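# Move 96-well plate from bench spot B1 into nest N1

## Task

Take the 96-well plate from bench spot B1 and put it in plate nest N1. It has to rest flat within the nest's locators, and well A1 (at the plate's cut-off corner) has to be at the nest corner labelled A1. A drop of a few millimetres while lowering it into N1 is acceptable, but a much bigger drop there fails. The plate must stay correctly placed without the robot holding it, so release it and move the gripper away at the end.

## Robot and tools

Robot: a single six-joint arm fitted with a parallel gripper. Five cameras give images: cam_head_left and cam_head_right (896x504), cam_high (896x504), cam_low (896x504) and cam_wrist (616x616, fisheye). The fingers point along the gripper's +z axis and close along its y axis.

Scene frame: the origin sits on the table top directly under the arm's base. +z is up, and +y is to the left when facing along +x. The base may be tilted relative to the table. Each result's state line gives end_effector_position in metres and end_effector_quat_wxyz in this frame. That position is the point between the pads when closed. Closed fingertips extend about 33 mm past it, open ones about 9 mm. Closing also pushes the tips about 24 mm further from the arm, so keep that much clearance above surfaces. The printed position can be off from the true one, more so at long reach.

execute_actions takes "actions": a list that is empty or holds one item, plus an optional "pictures" boolean (images come by default).
- Empty list: no command is sent, and the current state comes back.
- Move: {"rows": [[...9 numbers...], ...], "steps": n}. Up to 15 rows, n from 1 to 15 (15 if omitted). Each step lasts 1/30 s and uses one row. If there are fewer rows than steps, the last row is repeated.
- Wait: {"steps": n} with no rows, n up to 300. It returns once n steps have passed since the previous result, and your reply time counts toward them.
A call that gets refused sends nothing to the robot.

Row layout, one list of 9 numbers for the single arm: J1 waist, J2 shoulder, J3 elbow, J4 forearm roll, J5 wrist pitch, J6 wrist roll, gripper position, gripper force_limit, gripper speed.
- The six joint values are absolute target angles in radians, in the same form as the Joint positions line. They are not offsets.
- Stated ranges: waist -3.491 to 3.491, shoulder -3.140 to 3.140, elbow -1.187 to 4.328, forearm roll -3.316 to 3.316, wrist pitch -3.140 to 3.140, wrist roll -3.927 to 3.927. A target more than 0.010 rad beyond a stated end, and further out than the current angle, is refused. The actual end can differ from the stated one by up to 0.010 rad. Targets past the actual end get clipped to it, and the result reports "joint sent to its limit". That note may concern an earlier action that is still running. If the note is missing, it does not prove the joint has more room.
- The three gripper values each run from -1 to 1. position: +1 is fully open (140 mm), the pads meet near -0.8, and -1 closes until something blocks the fingers. force_limit on parts up to 40 mm wide: about 14 N at -1, 60 N at 0, 107 N at +1. speed: about 30 mm/s at -1, 140 at 0, 250 at +1.

Motion limits. Maximum target speeds are 2.62 rad/s for waist and shoulder, 3.14 for the elbow, and 3.93 for the three wrist joints. Reaching full speed takes 0.5 s, and all joints are timed so they arrive together. Each step, a joint's target is kept within a lead of its measured angle: 0.805 rad for waist and shoulder, 0.966 for the elbow, 1.21 for the wrist joints. Targets that would move the hand more than 70 mm from where it is measured are scaled back. Between calls the arm keeps moving toward the last row sent. It gives up once it has nearly stopped or a step is HELD, and after that only a new action makes it move further. HELD marks steps where some or all of your row was not sent. "joint command not followed" means the clearance check changed or blocked targets. Mounting blocks and posts count as part of the arm.

Gripping. Send position -1 and confirm object_status is 2. The codes are: 0 moving, 1 blocked while opening, 2 blocked while closing, 3 reached the requested position or pads met (a thin part might still be held). Fingers that have stopped stay put until the position number changes by at least 0.01, or until the object gives way or is lost. While the status is 2, a new force_limit only applies along with a new position, for example going from -1 to -0.98. position_measured is in counts: 3 means fully open and 230 means the pads meet, and the scale is not linear.

Other result lines: Joint positions and Joint velocities, listed in column order (rad, rad/s). Flange force is the outside force on the gripper, including the weight of anything held. It is noisy, especially during acceleration or after sudden stops, and shows "no reading" near singular poses or at the very start. MOTOR HOT warns of heating, which also builds while a load is held during your thinking. An OVER-TEMPERATURE FAULT applies the brakes until the motors cool.

Faults. A joint torque reaching its load limit, or an outside force of 150 N, stops the arm for 10 s and drops the rest of the call. Load limits: waist 148, shoulder 148, elbow 148 N m, wrist joints 37.2 N m each. A held object's weight counts toward them. Avoid hard pushes, slams, drops, slips, and anything falling or being knocked off the table, which ends the scene. Loose objects can occasionally get a brief push from outside.

zoom_image: {"camera": name, "region": [x0, y0, x1, y1]} in pixels of that camera's latest image, with the origin at the top-left. The region can be at most 504x504. It returns a more detailed view.

finished_scene: {"scene": n} with n of 1 or 2. The plate must already be released and the gripper moved away before calling it.

Time runs while replies are being written, so a faster, smoother sequence with less effort is better. A typical order: look around and zoom to find B1, N1, the nest's A1 corner and the plate's cut-off corner. Open the gripper, come down over the plate, close it and check for status 2. Lift, carry it over N1 with the cut-off corner turned toward the A1 corner, then lower it until it is only a few millimetres above the nest. Open, lift away, check that it sits flat, and then finish.

Each tool is called after "Call:" by a JSON object that holds its "method" and its "body".

## Session

Call:
{"method": "execute_actions", "body": {"actions": []}}

Scene clock: 0.00 s of 8400.00 s.
end_effector_position=(-0.1434, +0.5365, +0.3491) position_measured=3 object_status=3 end_effector_quat_wxyz=(+0.499, +0.854, -0.107, -0.099)
Joint positions: [ 1.695  0.694  0.701 -0.395 -2.006 -0.551]
Joint velocities: [ 0.     0.    -0.    -0.    -0.001  0.001]
Flange force (N, the push that the arm receives, along the gripper's own x y z axes): no reading

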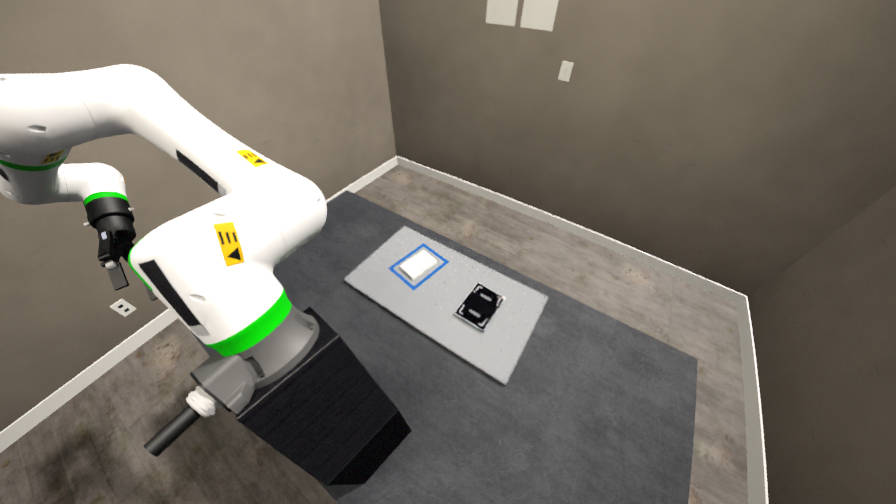

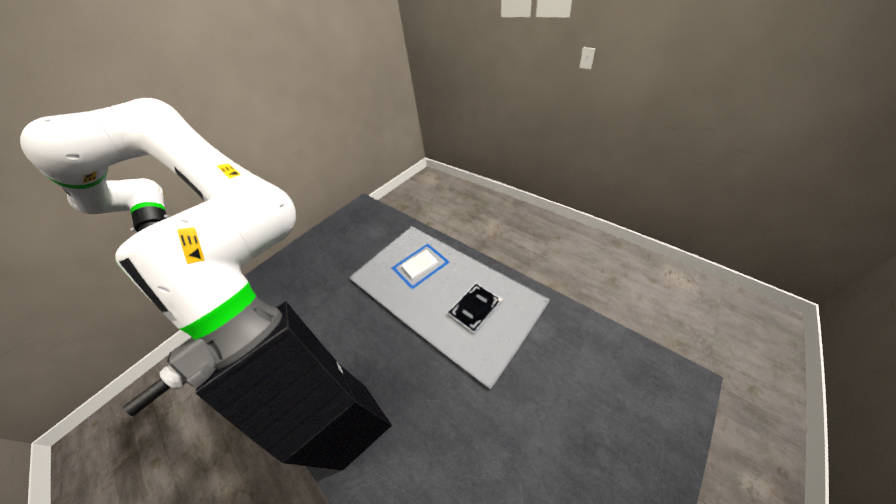

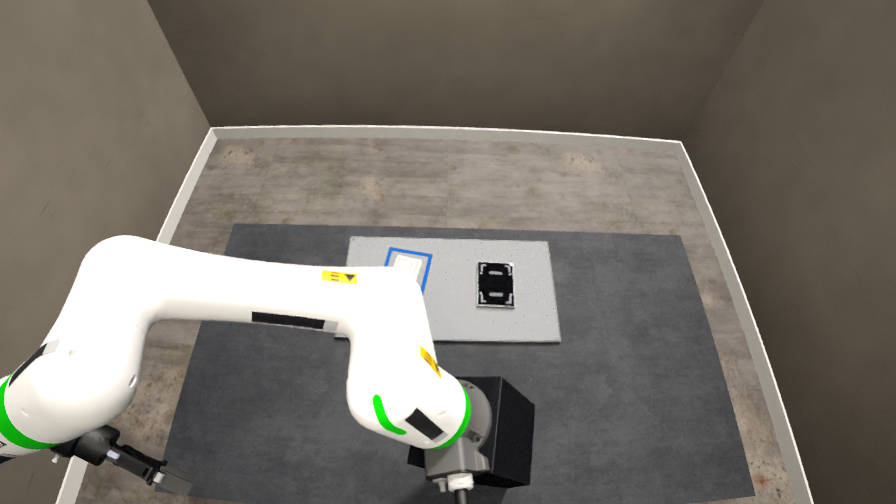

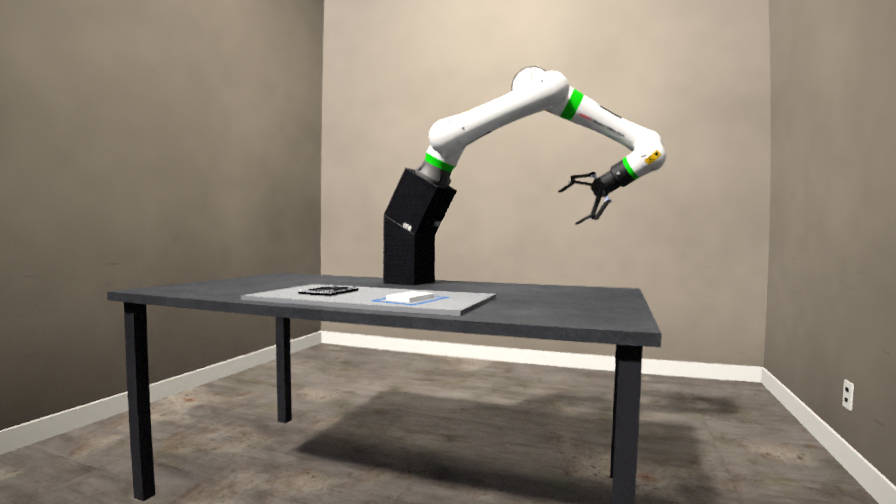

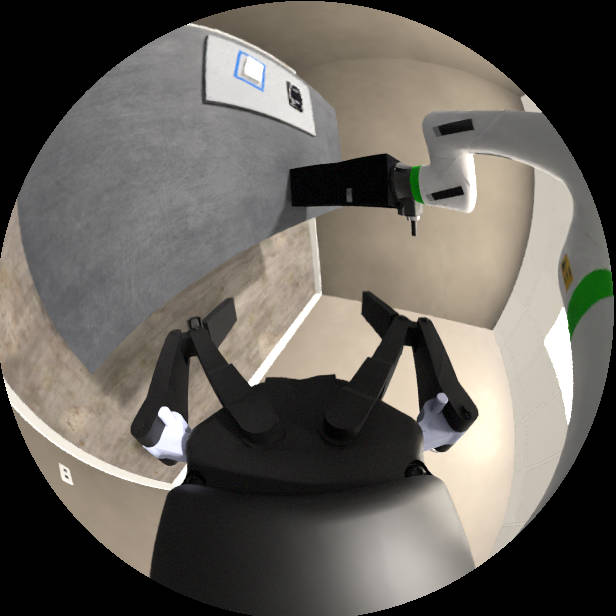

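Call:
{"method": "execute_actions", "body": {"actions": [{"rows":[[0.35,0.68,0.1,-0.68,-0.85,-1.55,1,-0.3,0]]}], "pictures": false}}

Call:
{"method": "execute_actions", "body": {"actions": [{"steps":45}], "pictures": false}}

Call:
{"method": "execute_actions", "body": {"actions": [{"rows":[[0.2343,0.7314,-0.0363,-0.7382,-0.6808,-1.596,1,-0.3,0]]}], "pictures": false}}

Call:
{"method": "execute_actions", "body": {"actions": [{"steps":25}]}}

Call:
{"method": "zoom_image", "body": {"camera": "cam_wrist", "region": [200,180,400,380]}}

Scene clock: 6.17 s of 8400.00 s.
end_effector_position=(-0.0288, +0.5505, +0.2189) position_measured=3 object_status=3 end_effector_quat_wxyz=(+0.423, +0.767, -0.474, -0.086)
Joint positions: [ 1.382  0.689  0.499 -0.491 -1.616 -0.888]
Joint velocities: [-0.76  -0.009 -0.4   -0.188  0.759 -0.658]
Flange force (N, the push that the arm receives, along the gripper's own x y z axes): [2.9 2.0 4.9]
Steps of this call (steps 1 to 90: nothing new was sent; then 2.67 s passed at rest; steps 91 to 105: all 15 steps of this action). Readings (joint positions | what the end effector reports):
91: [1.695 0.694 0.701 -0.395 -2.005 -0.551] | position_measured=3 object_status=3
92: [1.691 0.694 0.698 -0.396 -1.999 -0.557] | position_measured=3 object_status=3
94: [1.666 0.693 0.679 -0.405 -1.963 -0.588] | position_measured=3 object_status=3
98: [1.564 0.692 0.607 -0.439 -1.824 -0.708] | position_measured=3 object_status=3
105: the state above

Scene clock: 7.67 s of 8400.00 s.
end_effector_position=(+0.5327, +0.2627, +0.1542) position_measured=3 object_status=3 end_effector_quat_wxyz=(-0.041, -0.032, +0.998, +0.028)
Joint positions: [ 0.351  0.68   0.1   -0.68  -0.851 -1.549]
Joint velocities: [-0.065 -0.001 -0.024 -0.012  0.046 -0.039]
Flange force (N, the push that the arm receives, along the gripper's own x y z axes): [-3.8 -23.0 -9.2]
Steps of this call (steps 1 to 45: the robot went on to your last target). Readings (joint positions | what the end effector reports):
1: [1.356 0.689 0.485 -0.497 -1.591 -0.910] | position_measured=3 object_status=3
2: [1.331 0.689 0.473 -0.503 -1.566 -0.931] | position_measured=3 object_status=3
4: [1.280 0.688 0.448 -0.515 -1.520 -0.971] | position_measured=3 object_status=3
8: [1.179 0.687 0.405 -0.535 -1.437 -1.043] | position_measured=3 object_status=3
45: the state above

Scene clock: 8.17 s of 8400.00 s.
end_effector_position=(+0.5272, +0.1405, +0.1304) position_measured=3 object_status=3 end_effector_quat_wxyz=(-0.000, +0.105, +0.994, -0.000)
Joint positions: [ 0.234  0.731 -0.036 -0.738 -0.681 -1.596]
Joint velocities: [-0.002  0.    -0.002  0.     0.001 -0.001]
Flange force (N, the push that the arm receives, along the gripper's own x y z axes): [6.2 -2.0 -1.2]
Steps of this call (steps 1 to 15: all 15 steps of this action). Readings (joint positions | what the end effector reports):
1: [0.350 0.680 0.100 -0.680 -0.850 -1.550] | position_measured=3 object_status=3
2: [0.346 0.682 0.095 -0.682 -0.843 -1.552] | position_measured=3 object_status=3
4: [0.320 0.694 0.065 -0.695 -0.806 -1.562] | position_measured=3 object_status=3
8: [0.253 0.723 -0.014 -0.729 -0.709 -1.588] | position_measured=3 object_status=3
15: the state above

Scene clock: 9.00 s of 8400.00 s.
end_effector_position=(+0.5272, +0.1404, +0.1304) position_measured=3 object_status=3 end_effector_quat_wxyz=(-0.000, +0.105, +0.994, -0.000)
Joint positions: [ 0.234  0.731 -0.036 -0.738 -0.681 -1.596]
Joint velocities: [ 0.    -0.    -0.001  0.     0.    -0.003]
Flange force (N, the push that the arm receives, along the gripper's own x y z axes): [4.8 1.0 -1.6]
Steps of this call (steps 1 to 15: the robot went on to your last target; steps 16 to 25: nothing new was sent). Readings (joint positions | what the end effector reports):
1: [0.234 0.731 -0.036 -0.738 -0.681 -1.596] | position_measured=3 object_status=3
2: [0.234 0.731 -0.036 -0.738 -0.681 -1.596] | position_measured=3 object_status=3
4: [0.234 0.731 -0.036 -0.738 -0.681 -1.596] | position_measured=3 object_status=3
8: [0.234 0.731 -0.036 -0.738 -0.681 -1.596] | position_measured=3 object_status=3
25: the state above
The arm was judged still, so your last target was given up. Only a new action makes it travel on or press farther. Fingers that are still opening or closing keep moving.

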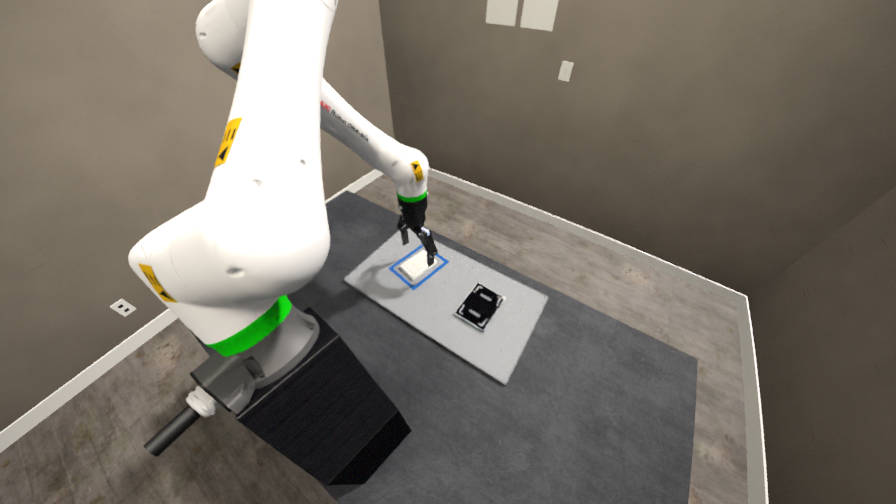

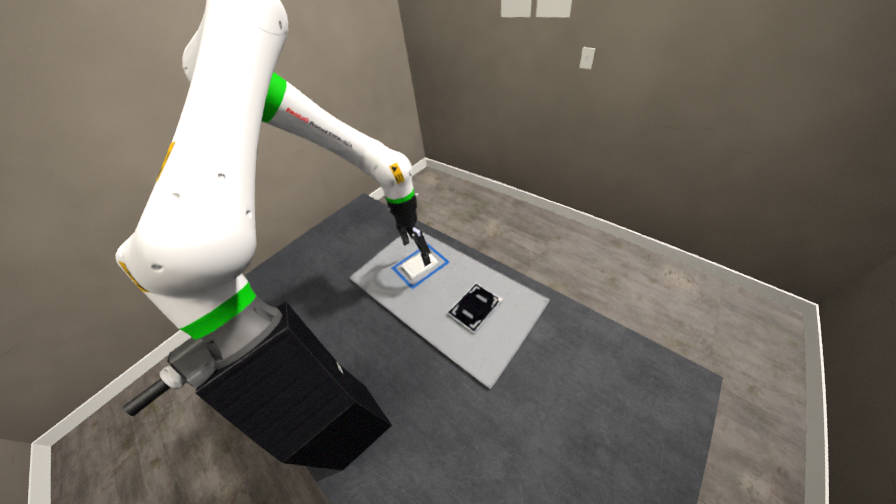

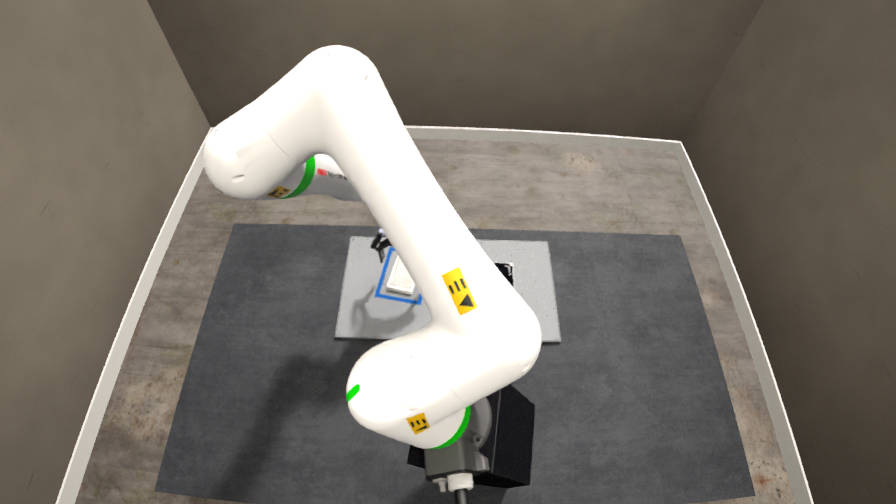

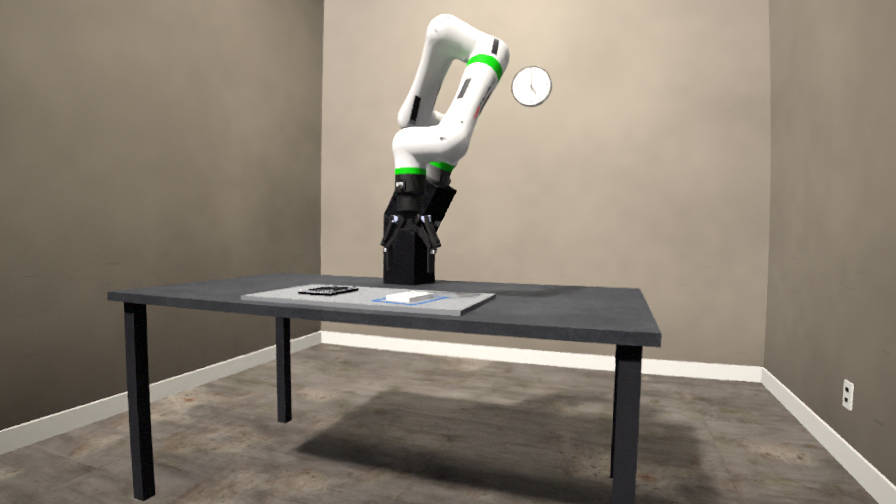

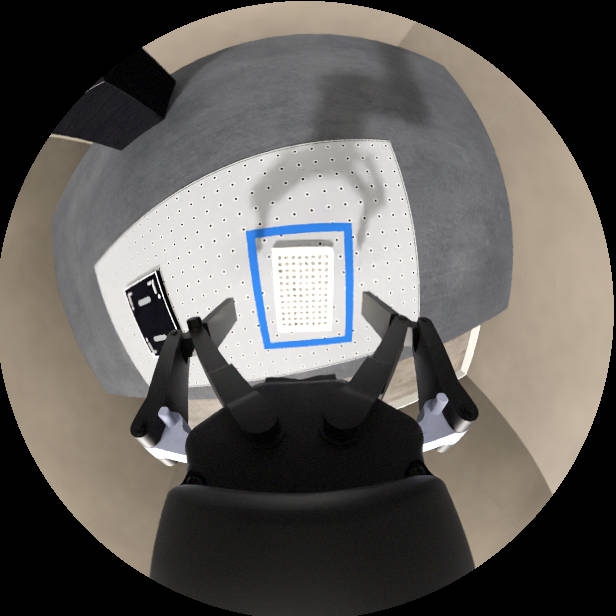

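Region (200, 180, 400, 380) of cam_wrist's 616x616 image, scaled by 2.520, with more detail than that image has.

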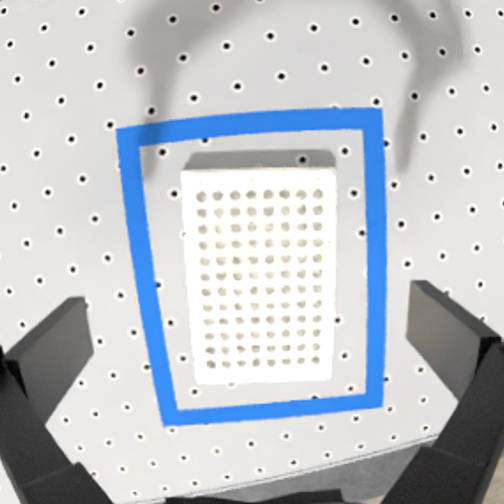

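Call:
{"method": "execute_actions", "body": {"actions": [{"rows":[[0.2718,0.8612,0.0582,-0.7711,-0.637,-1.618,0.65,-0.3,-0.5]]}]}}

Call:
{"method": "zoom_image", "body": {"camera": "cam_wrist", "region": [225,220,375,370]}}

Call:
{"method": "zoom_image", "body": {"camera": "cam_low", "region": [360,260,460,315]}}

Scene clock: 13.97 s of 8400.00 s.
end_effector_position=(+0.5383, +0.1438, +0.0720) position_measured=47 object_status=0 end_effector_quat_wxyz=(-0.000, +0.120, +0.993, -0.000)
Joint positions: [ 0.272  0.861  0.058 -0.771 -0.637 -1.618]
Joint velocities: [ 0.001  0.     0.    -0.    -0.    -0.001]
Flange force (N, the push that the arm receives, along the gripper's own x y z axes): [5.4 -0.9 -1.2]
Steps of this call (steps 1 to 90: nothing new was sent; then 1.47 s passed at rest; steps 91 to 105: all 15 steps of this action). Readings (joint positions | what the end effector reports):
91: [0.234 0.732 -0.036 -0.738 -0.681 -1.596] | position_measured=3 object_status=0
92: [0.235 0.735 -0.033 -0.739 -0.679 -1.597] | position_measured=6 object_status=0
94: [0.243 0.760 -0.015 -0.746 -0.671 -1.601] | position_measured=15 object_status=0
98: [0.267 0.846 0.046 -0.767 -0.642 -1.615] | position_measured=33 object_status=0
105: the state above

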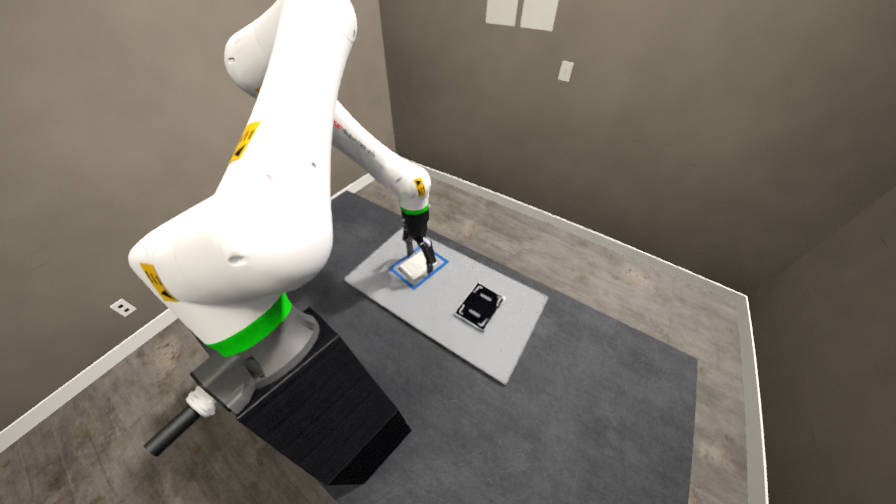

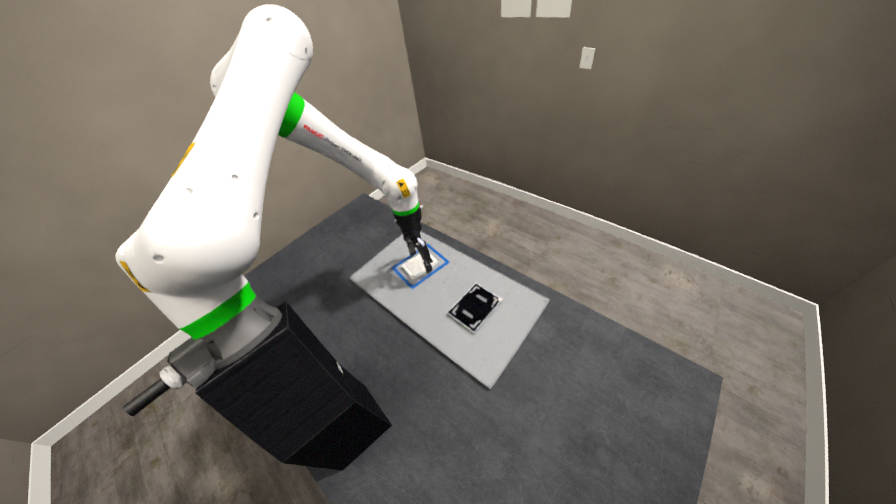

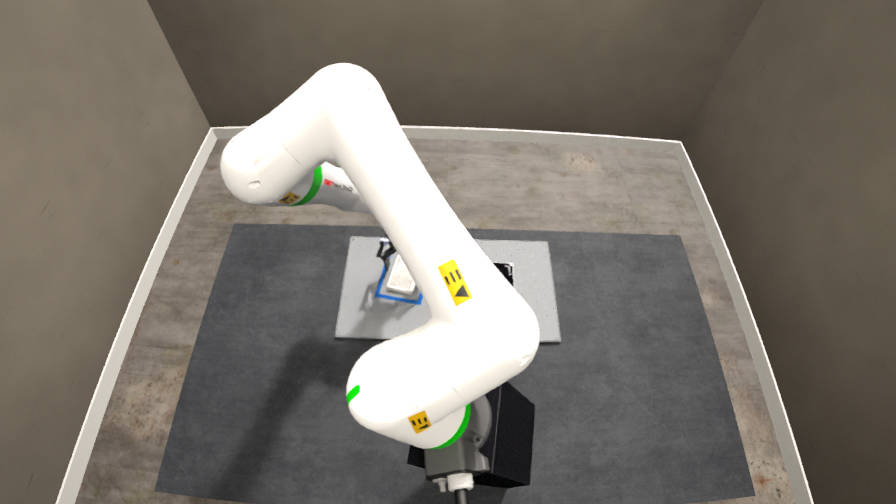

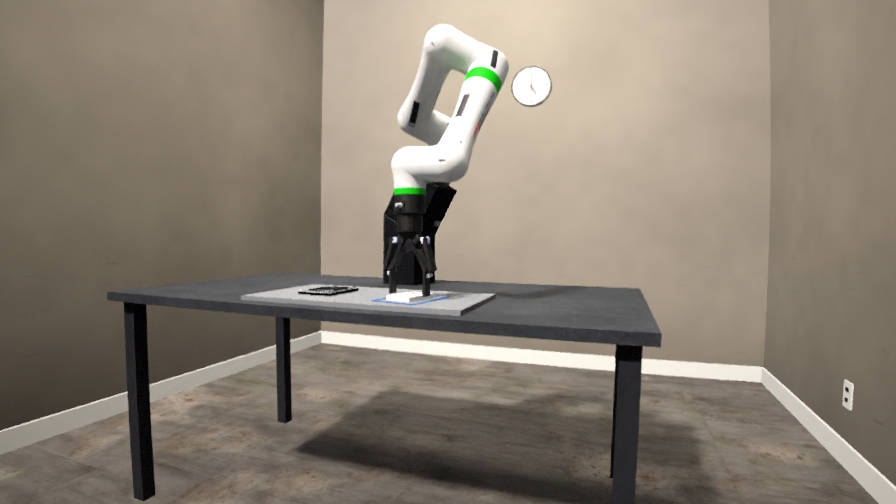

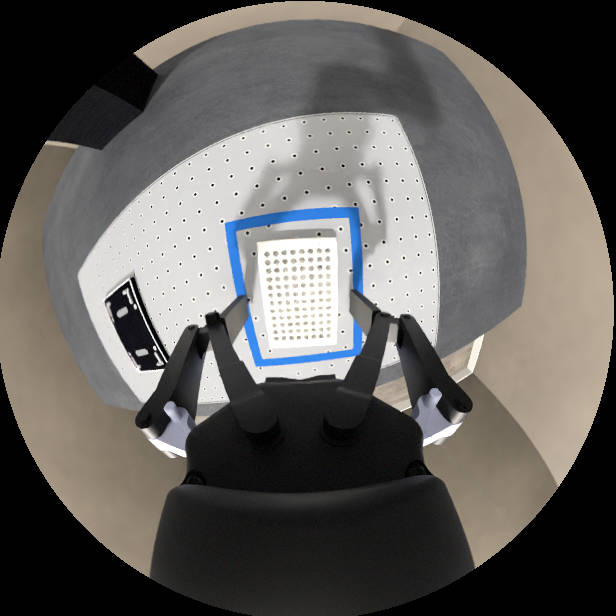

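Region (225, 220, 375, 370) of cam_wrist's 616x616 image, scaled by 3.360, with more detail than that image has.

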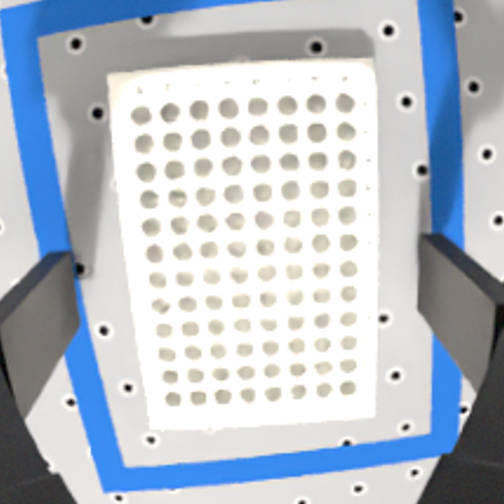

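Region (360, 260, 460, 315) of cam_low's 896x504 image, scaled by 5.040, with more detail than that image has; it fills the top 277 rows of this view, and the rest is white.

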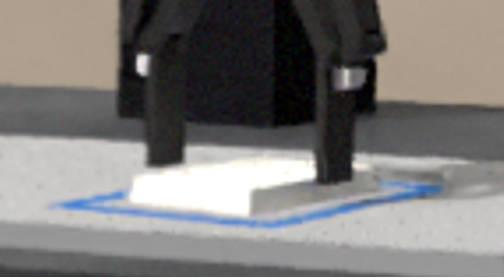

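Call:
{"method": "execute_actions", "body": {"actions": [{"rows":[[0.2718,0.8612,0.0582,-0.7711,-0.637,-1.618,-1,-0.3,-0.5]]}], "pictures": false}}

Call:
{"method": "execute_actions", "body": {"actions": [{"steps":10}], "pictures": false}}

Call:
{"method": "execute_actions", "body": {"actions": [{"rows":[[0.244,0.764,-0.013,-0.746,-0.67,-1.6,-1,-0.3,-0.5]],"steps":12}]}}

Call:
{"method": "zoom_image", "body": {"camera": "cam_high", "region": [460,250,540,320]}}

Scene clock: 20.03 s of 8400.00 s.
end_effector_position=(+0.5385, +0.1440, +0.0720) position_measured=108 object_status=0 end_effector_quat_wxyz=(-0.000, +0.120, +0.993, -0.000)
Joint positions: [ 0.272  0.861  0.058 -0.771 -0.637 -1.618]
Joint velocities: [ 0.     0.    -0.     0.    -0.    -0.001]
Flange force (N, the push that the arm receives, along the gripper's own x y z axes): [12.6 3.5 -51.0]
Steps of this call (steps 1 to 15: the robot went on to your last target; steps 16 to 90: nothing new was sent; then 2.57 s passed at rest; steps 91 to 105: all 15 steps of this action). Readings (joint positions | what the end effector reports):
91: [0.272 0.861 0.058 -0.771 -0.637 -1.618] | position_measured=47 object_status=0
92: [0.272 0.861 0.058 -0.771 -0.637 -1.618] | position_measured=50 object_status=0
94: [0.272 0.861 0.058 -0.771 -0.637 -1.618] | position_measured=59 object_status=0
98: [0.272 0.861 0.058 -0.771 -0.637 -1.618] | position_measured=78 object_status=0
105: the state above

Scene clock: 20.37 s of 8400.00 s.
end_effector_position=(+0.5384, +0.1439, +0.0720) position_measured=108 object_status=2 end_effector_quat_wxyz=(-0.000, +0.120, +0.993, -0.000)
Joint positions: [ 0.272  0.861  0.058 -0.771 -0.637 -1.618]
Joint velocities: [-0.     0.001  0.     0.    -0.    -0.   ]
Flange force (N, the push that the arm receives, along the gripper's own x y z axes): [15.3 6.0 -55.5]
Steps of this call (steps 1 to 10: the robot went on to your last target). Readings (joint positions | what the end effector reports):
1: [0.272 0.861 0.058 -0.771 -0.637 -1.618] | position_measured=108 object_status=0
2: [0.272 0.861 0.058 -0.771 -0.637 -1.618] | position_measured=108 object_status=0
4: [0.272 0.861 0.058 -0.771 -0.637 -1.618] | position_measured=108 object_status=0
8: [0.272 0.861 0.058 -0.771 -0.637 -1.618] | position_measured=108 object_status=2
10: the state above

Scene clock: 20.77 s of 8400.00 s.
end_effector_position=(+0.5301, +0.1414, +0.1158) position_measured=109 object_status=2 end_effector_quat_wxyz=(-0.001, +0.108, +0.994, -0.000)
Joint positions: [ 0.244  0.764 -0.013 -0.746 -0.67  -1.6  ]
Joint velocities: [-0.    -0.    -0.001  0.    -0.001  0.   ]
Flange force (N, the push that the arm receives, along the gripper's own x y z axes): [5.0 0.9 -2.1]
Steps of this call (steps 1 to 12: all 12 steps of this action). Readings (joint positions | what the end effector reports):
1: [0.272 0.861 0.058 -0.771 -0.637 -1.618] | position_measured=108 object_status=2
2: [0.271 0.857 0.055 -0.770 -0.638 -1.618] | position_measured=108 object_status=2
4: [0.264 0.833 0.036 -0.764 -0.647 -1.613] | position_measured=109 object_status=2
8: [0.245 0.768 -0.010 -0.747 -0.669 -1.601] | position_measured=109 object_status=2
12: the state above

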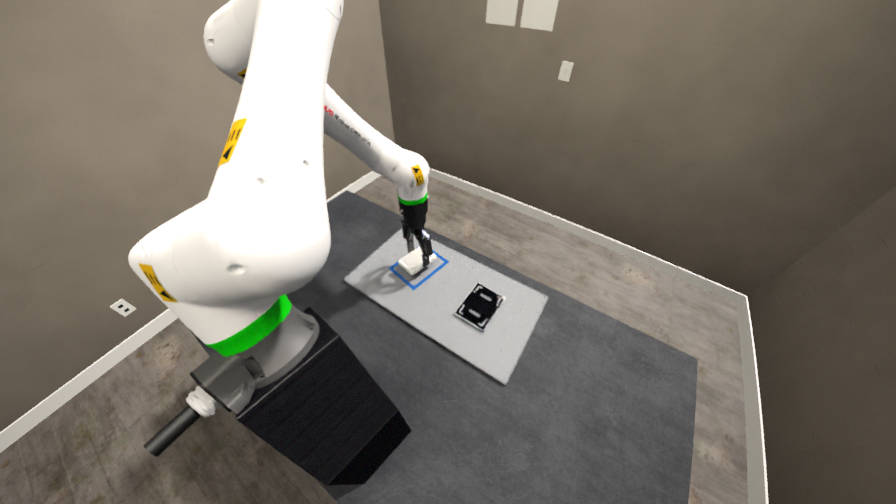

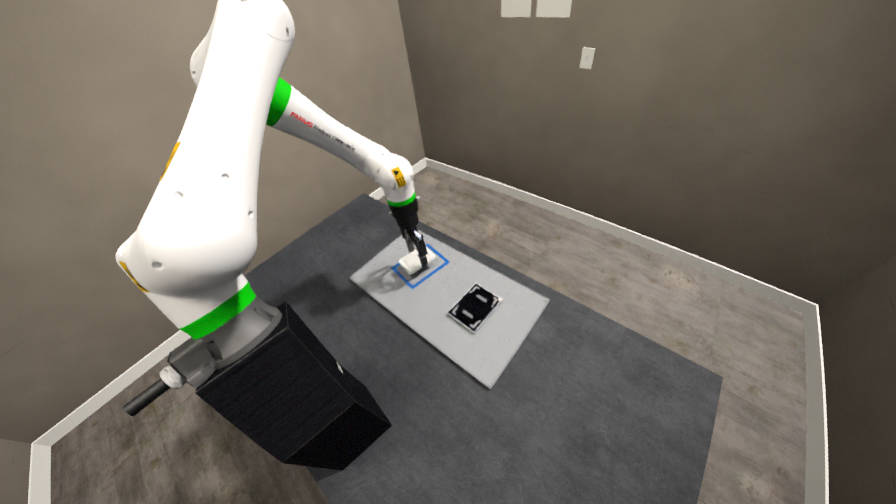

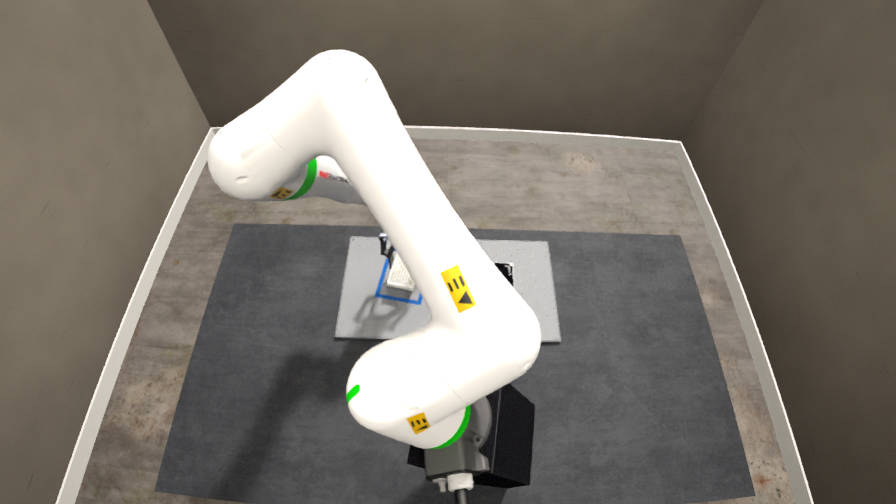

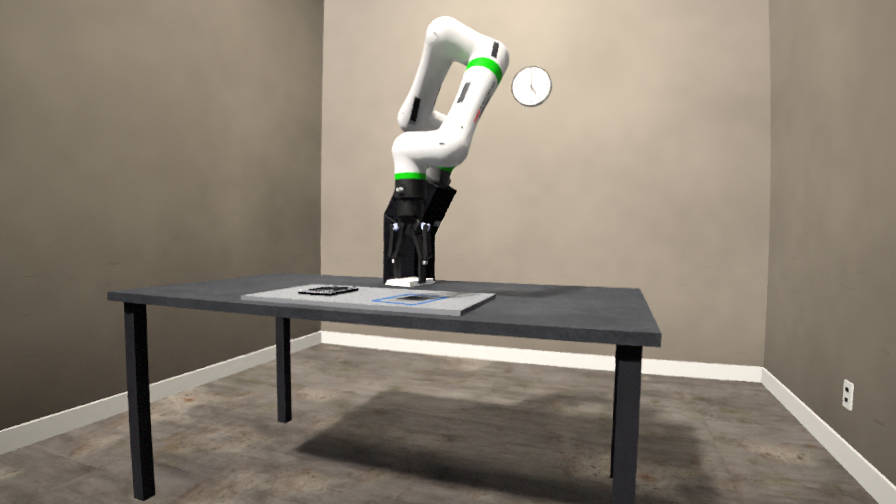

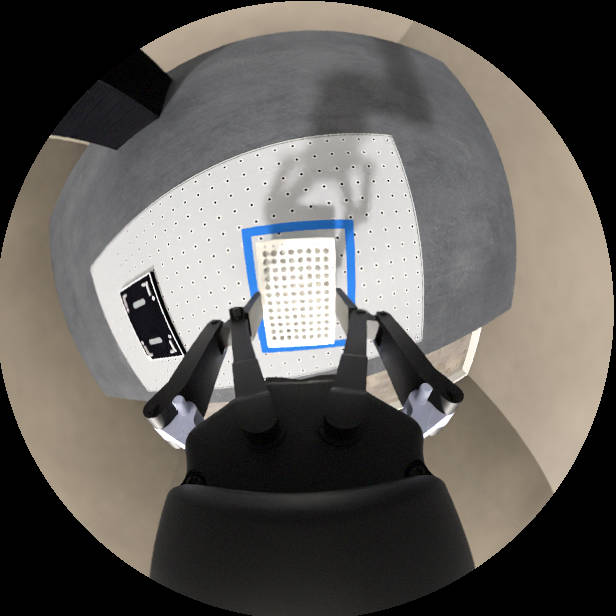

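Region (460, 250, 540, 320) of cam_high's 896x504 image, scaled by 6.300, with more detail than that image has; it fills the top 441 rows of this view, and the rest is white.

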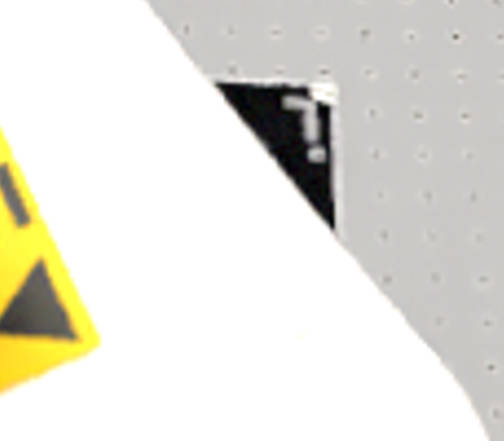

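Call:
{"method": "execute_actions", "body": {"actions": [{"rows":[[-0.2577,1.09,0.0917,-0.8037,-0.7388,2.327,-1,-0.3,-0.5]]}], "pictures": false}}

Call:
{"method": "execute_actions", "body": {"actions": [{"steps":60}]}}

Call:
{"method": "zoom_image", "body": {"camera": "cam_wrist", "region": [215,205,375,365]}}

Call:
{"method": "zoom_image", "body": {"camera": "cam_low", "region": [285,255,375,305]}}

Scene clock: 24.27 s of 8400.00 s.
end_effector_position=(+0.5381, +0.0021, +0.1120) position_measured=109 object_status=2 end_effector_quat_wxyz=(-0.003, -0.084, +0.996, -0.009)
Joint positions: [ 0.024  0.907  0.033 -0.771 -0.7   -0.961]
Joint velocities: [-0.521  0.339  0.109 -0.06  -0.071  1.981]
Flange force (N, the push that the arm receives, along the gripper's own x y z axes): [2.7 1.3 -3.0]
Steps of this call (steps 1 to 15: the robot went on to your last target; steps 16 to 90: nothing new was sent; steps 91 to 105: all 15 steps of this action). Readings (joint positions | what the end effector reports):
91: [0.244 0.764 -0.013 -0.746 -0.670 -1.599] | position_measured=109 object_status=2
92: [0.241 0.765 -0.013 -0.746 -0.670 -1.593] | position_measured=109 object_status=2
94: [0.226 0.776 -0.009 -0.748 -0.673 -1.555] | position_measured=109 object_status=2
98: [0.155 0.822 0.005 -0.756 -0.682 -1.380] | position_measured=109 object_status=2
105: the state above

Scene clock: 26.27 s of 8400.00 s.
end_effector_position=(+0.5019, -0.1600, +0.1075) position_measured=109 object_status=2 end_effector_quat_wxyz=(+0.000, +1.000, -0.008, -0.000)
Joint positions: [-0.258  1.09   0.092 -0.804 -0.739  2.327]
Joint velocities: [-0. -0. -0. -0.  0.  0.]
Flange force (N, the push that the arm receives, along the gripper's own x y z axes): [-4.6 -3.3 -2.1]
Steps of this call (steps 1 to 60: the robot went on to your last target). Readings (joint positions | what the end effector reports):
1: [0.007 0.918 0.036 -0.773 -0.703 -0.892] | position_measured=109 object_status=2
2: [-0.011 0.929 0.040 -0.775 -0.705 -0.820] | position_measured=109 object_status=2
4: [-0.044 0.951 0.047 -0.779 -0.709 -0.667] | position_measured=109 object_status=2
8: [-0.105 0.991 0.060 -0.786 -0.718 -0.317] | position_measured=109 object_status=2
60: the state above
The arm was judged still, so your last target was given up. Only a new action makes it travel on or press farther. Fingers that are still opening or closing keep moving.

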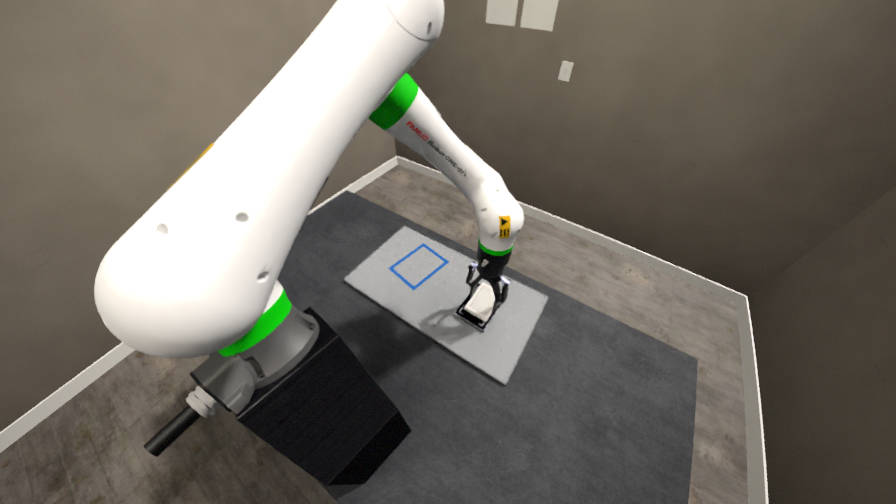

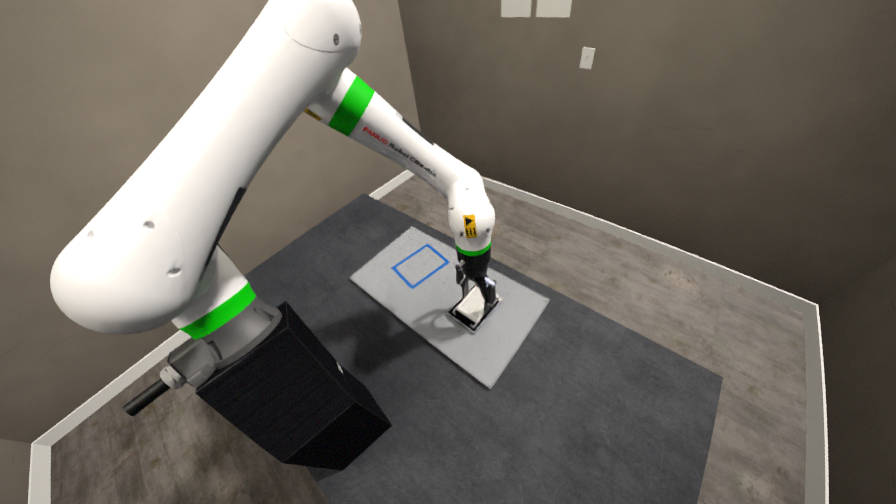

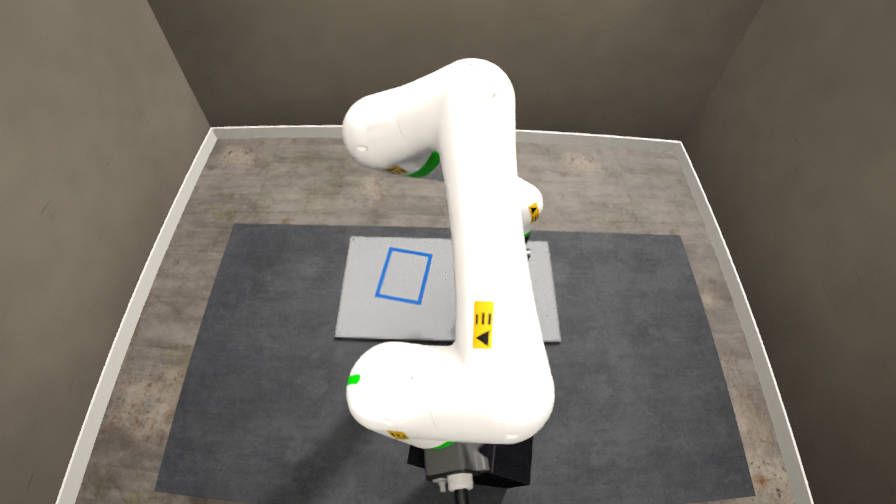

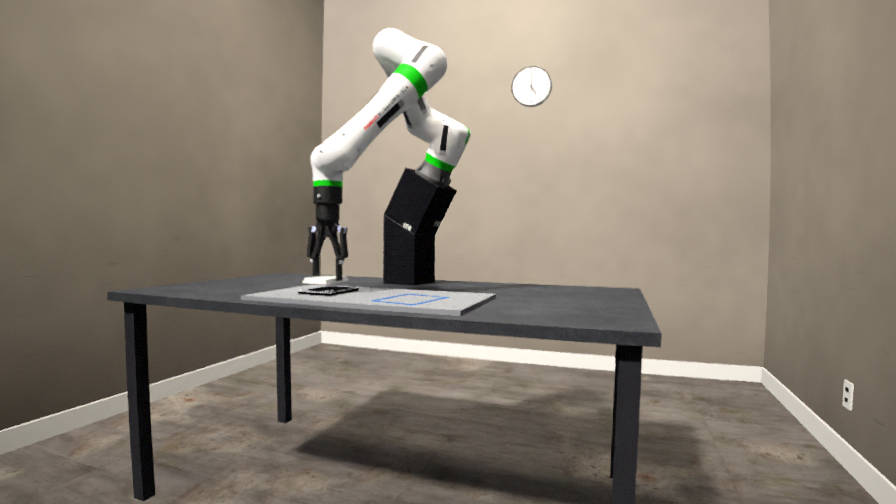

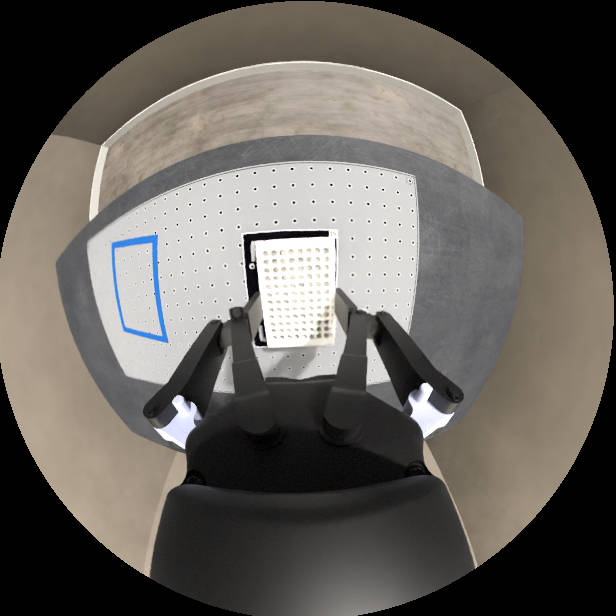

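Region (215, 205, 375, 365) of cam_wrist's 616x616 image, scaled by 3.150, with more detail than that image has.

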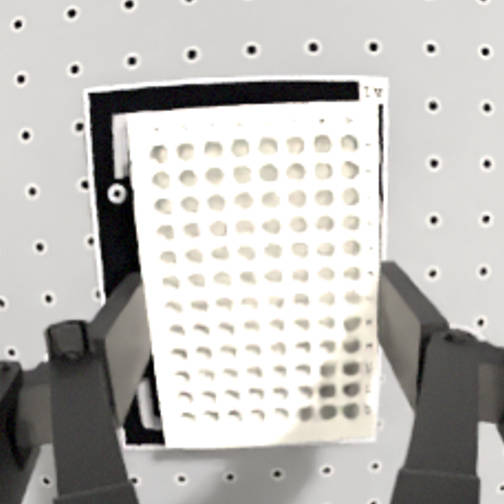

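Region (285, 255, 375, 305) of cam_low's 896x504 image, scaled by 5.600, with more detail than that image has.

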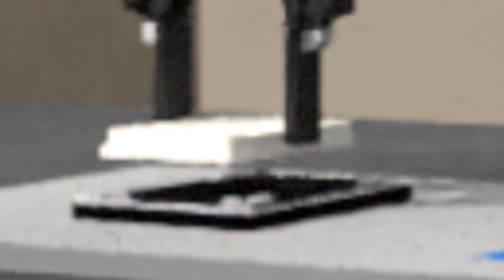

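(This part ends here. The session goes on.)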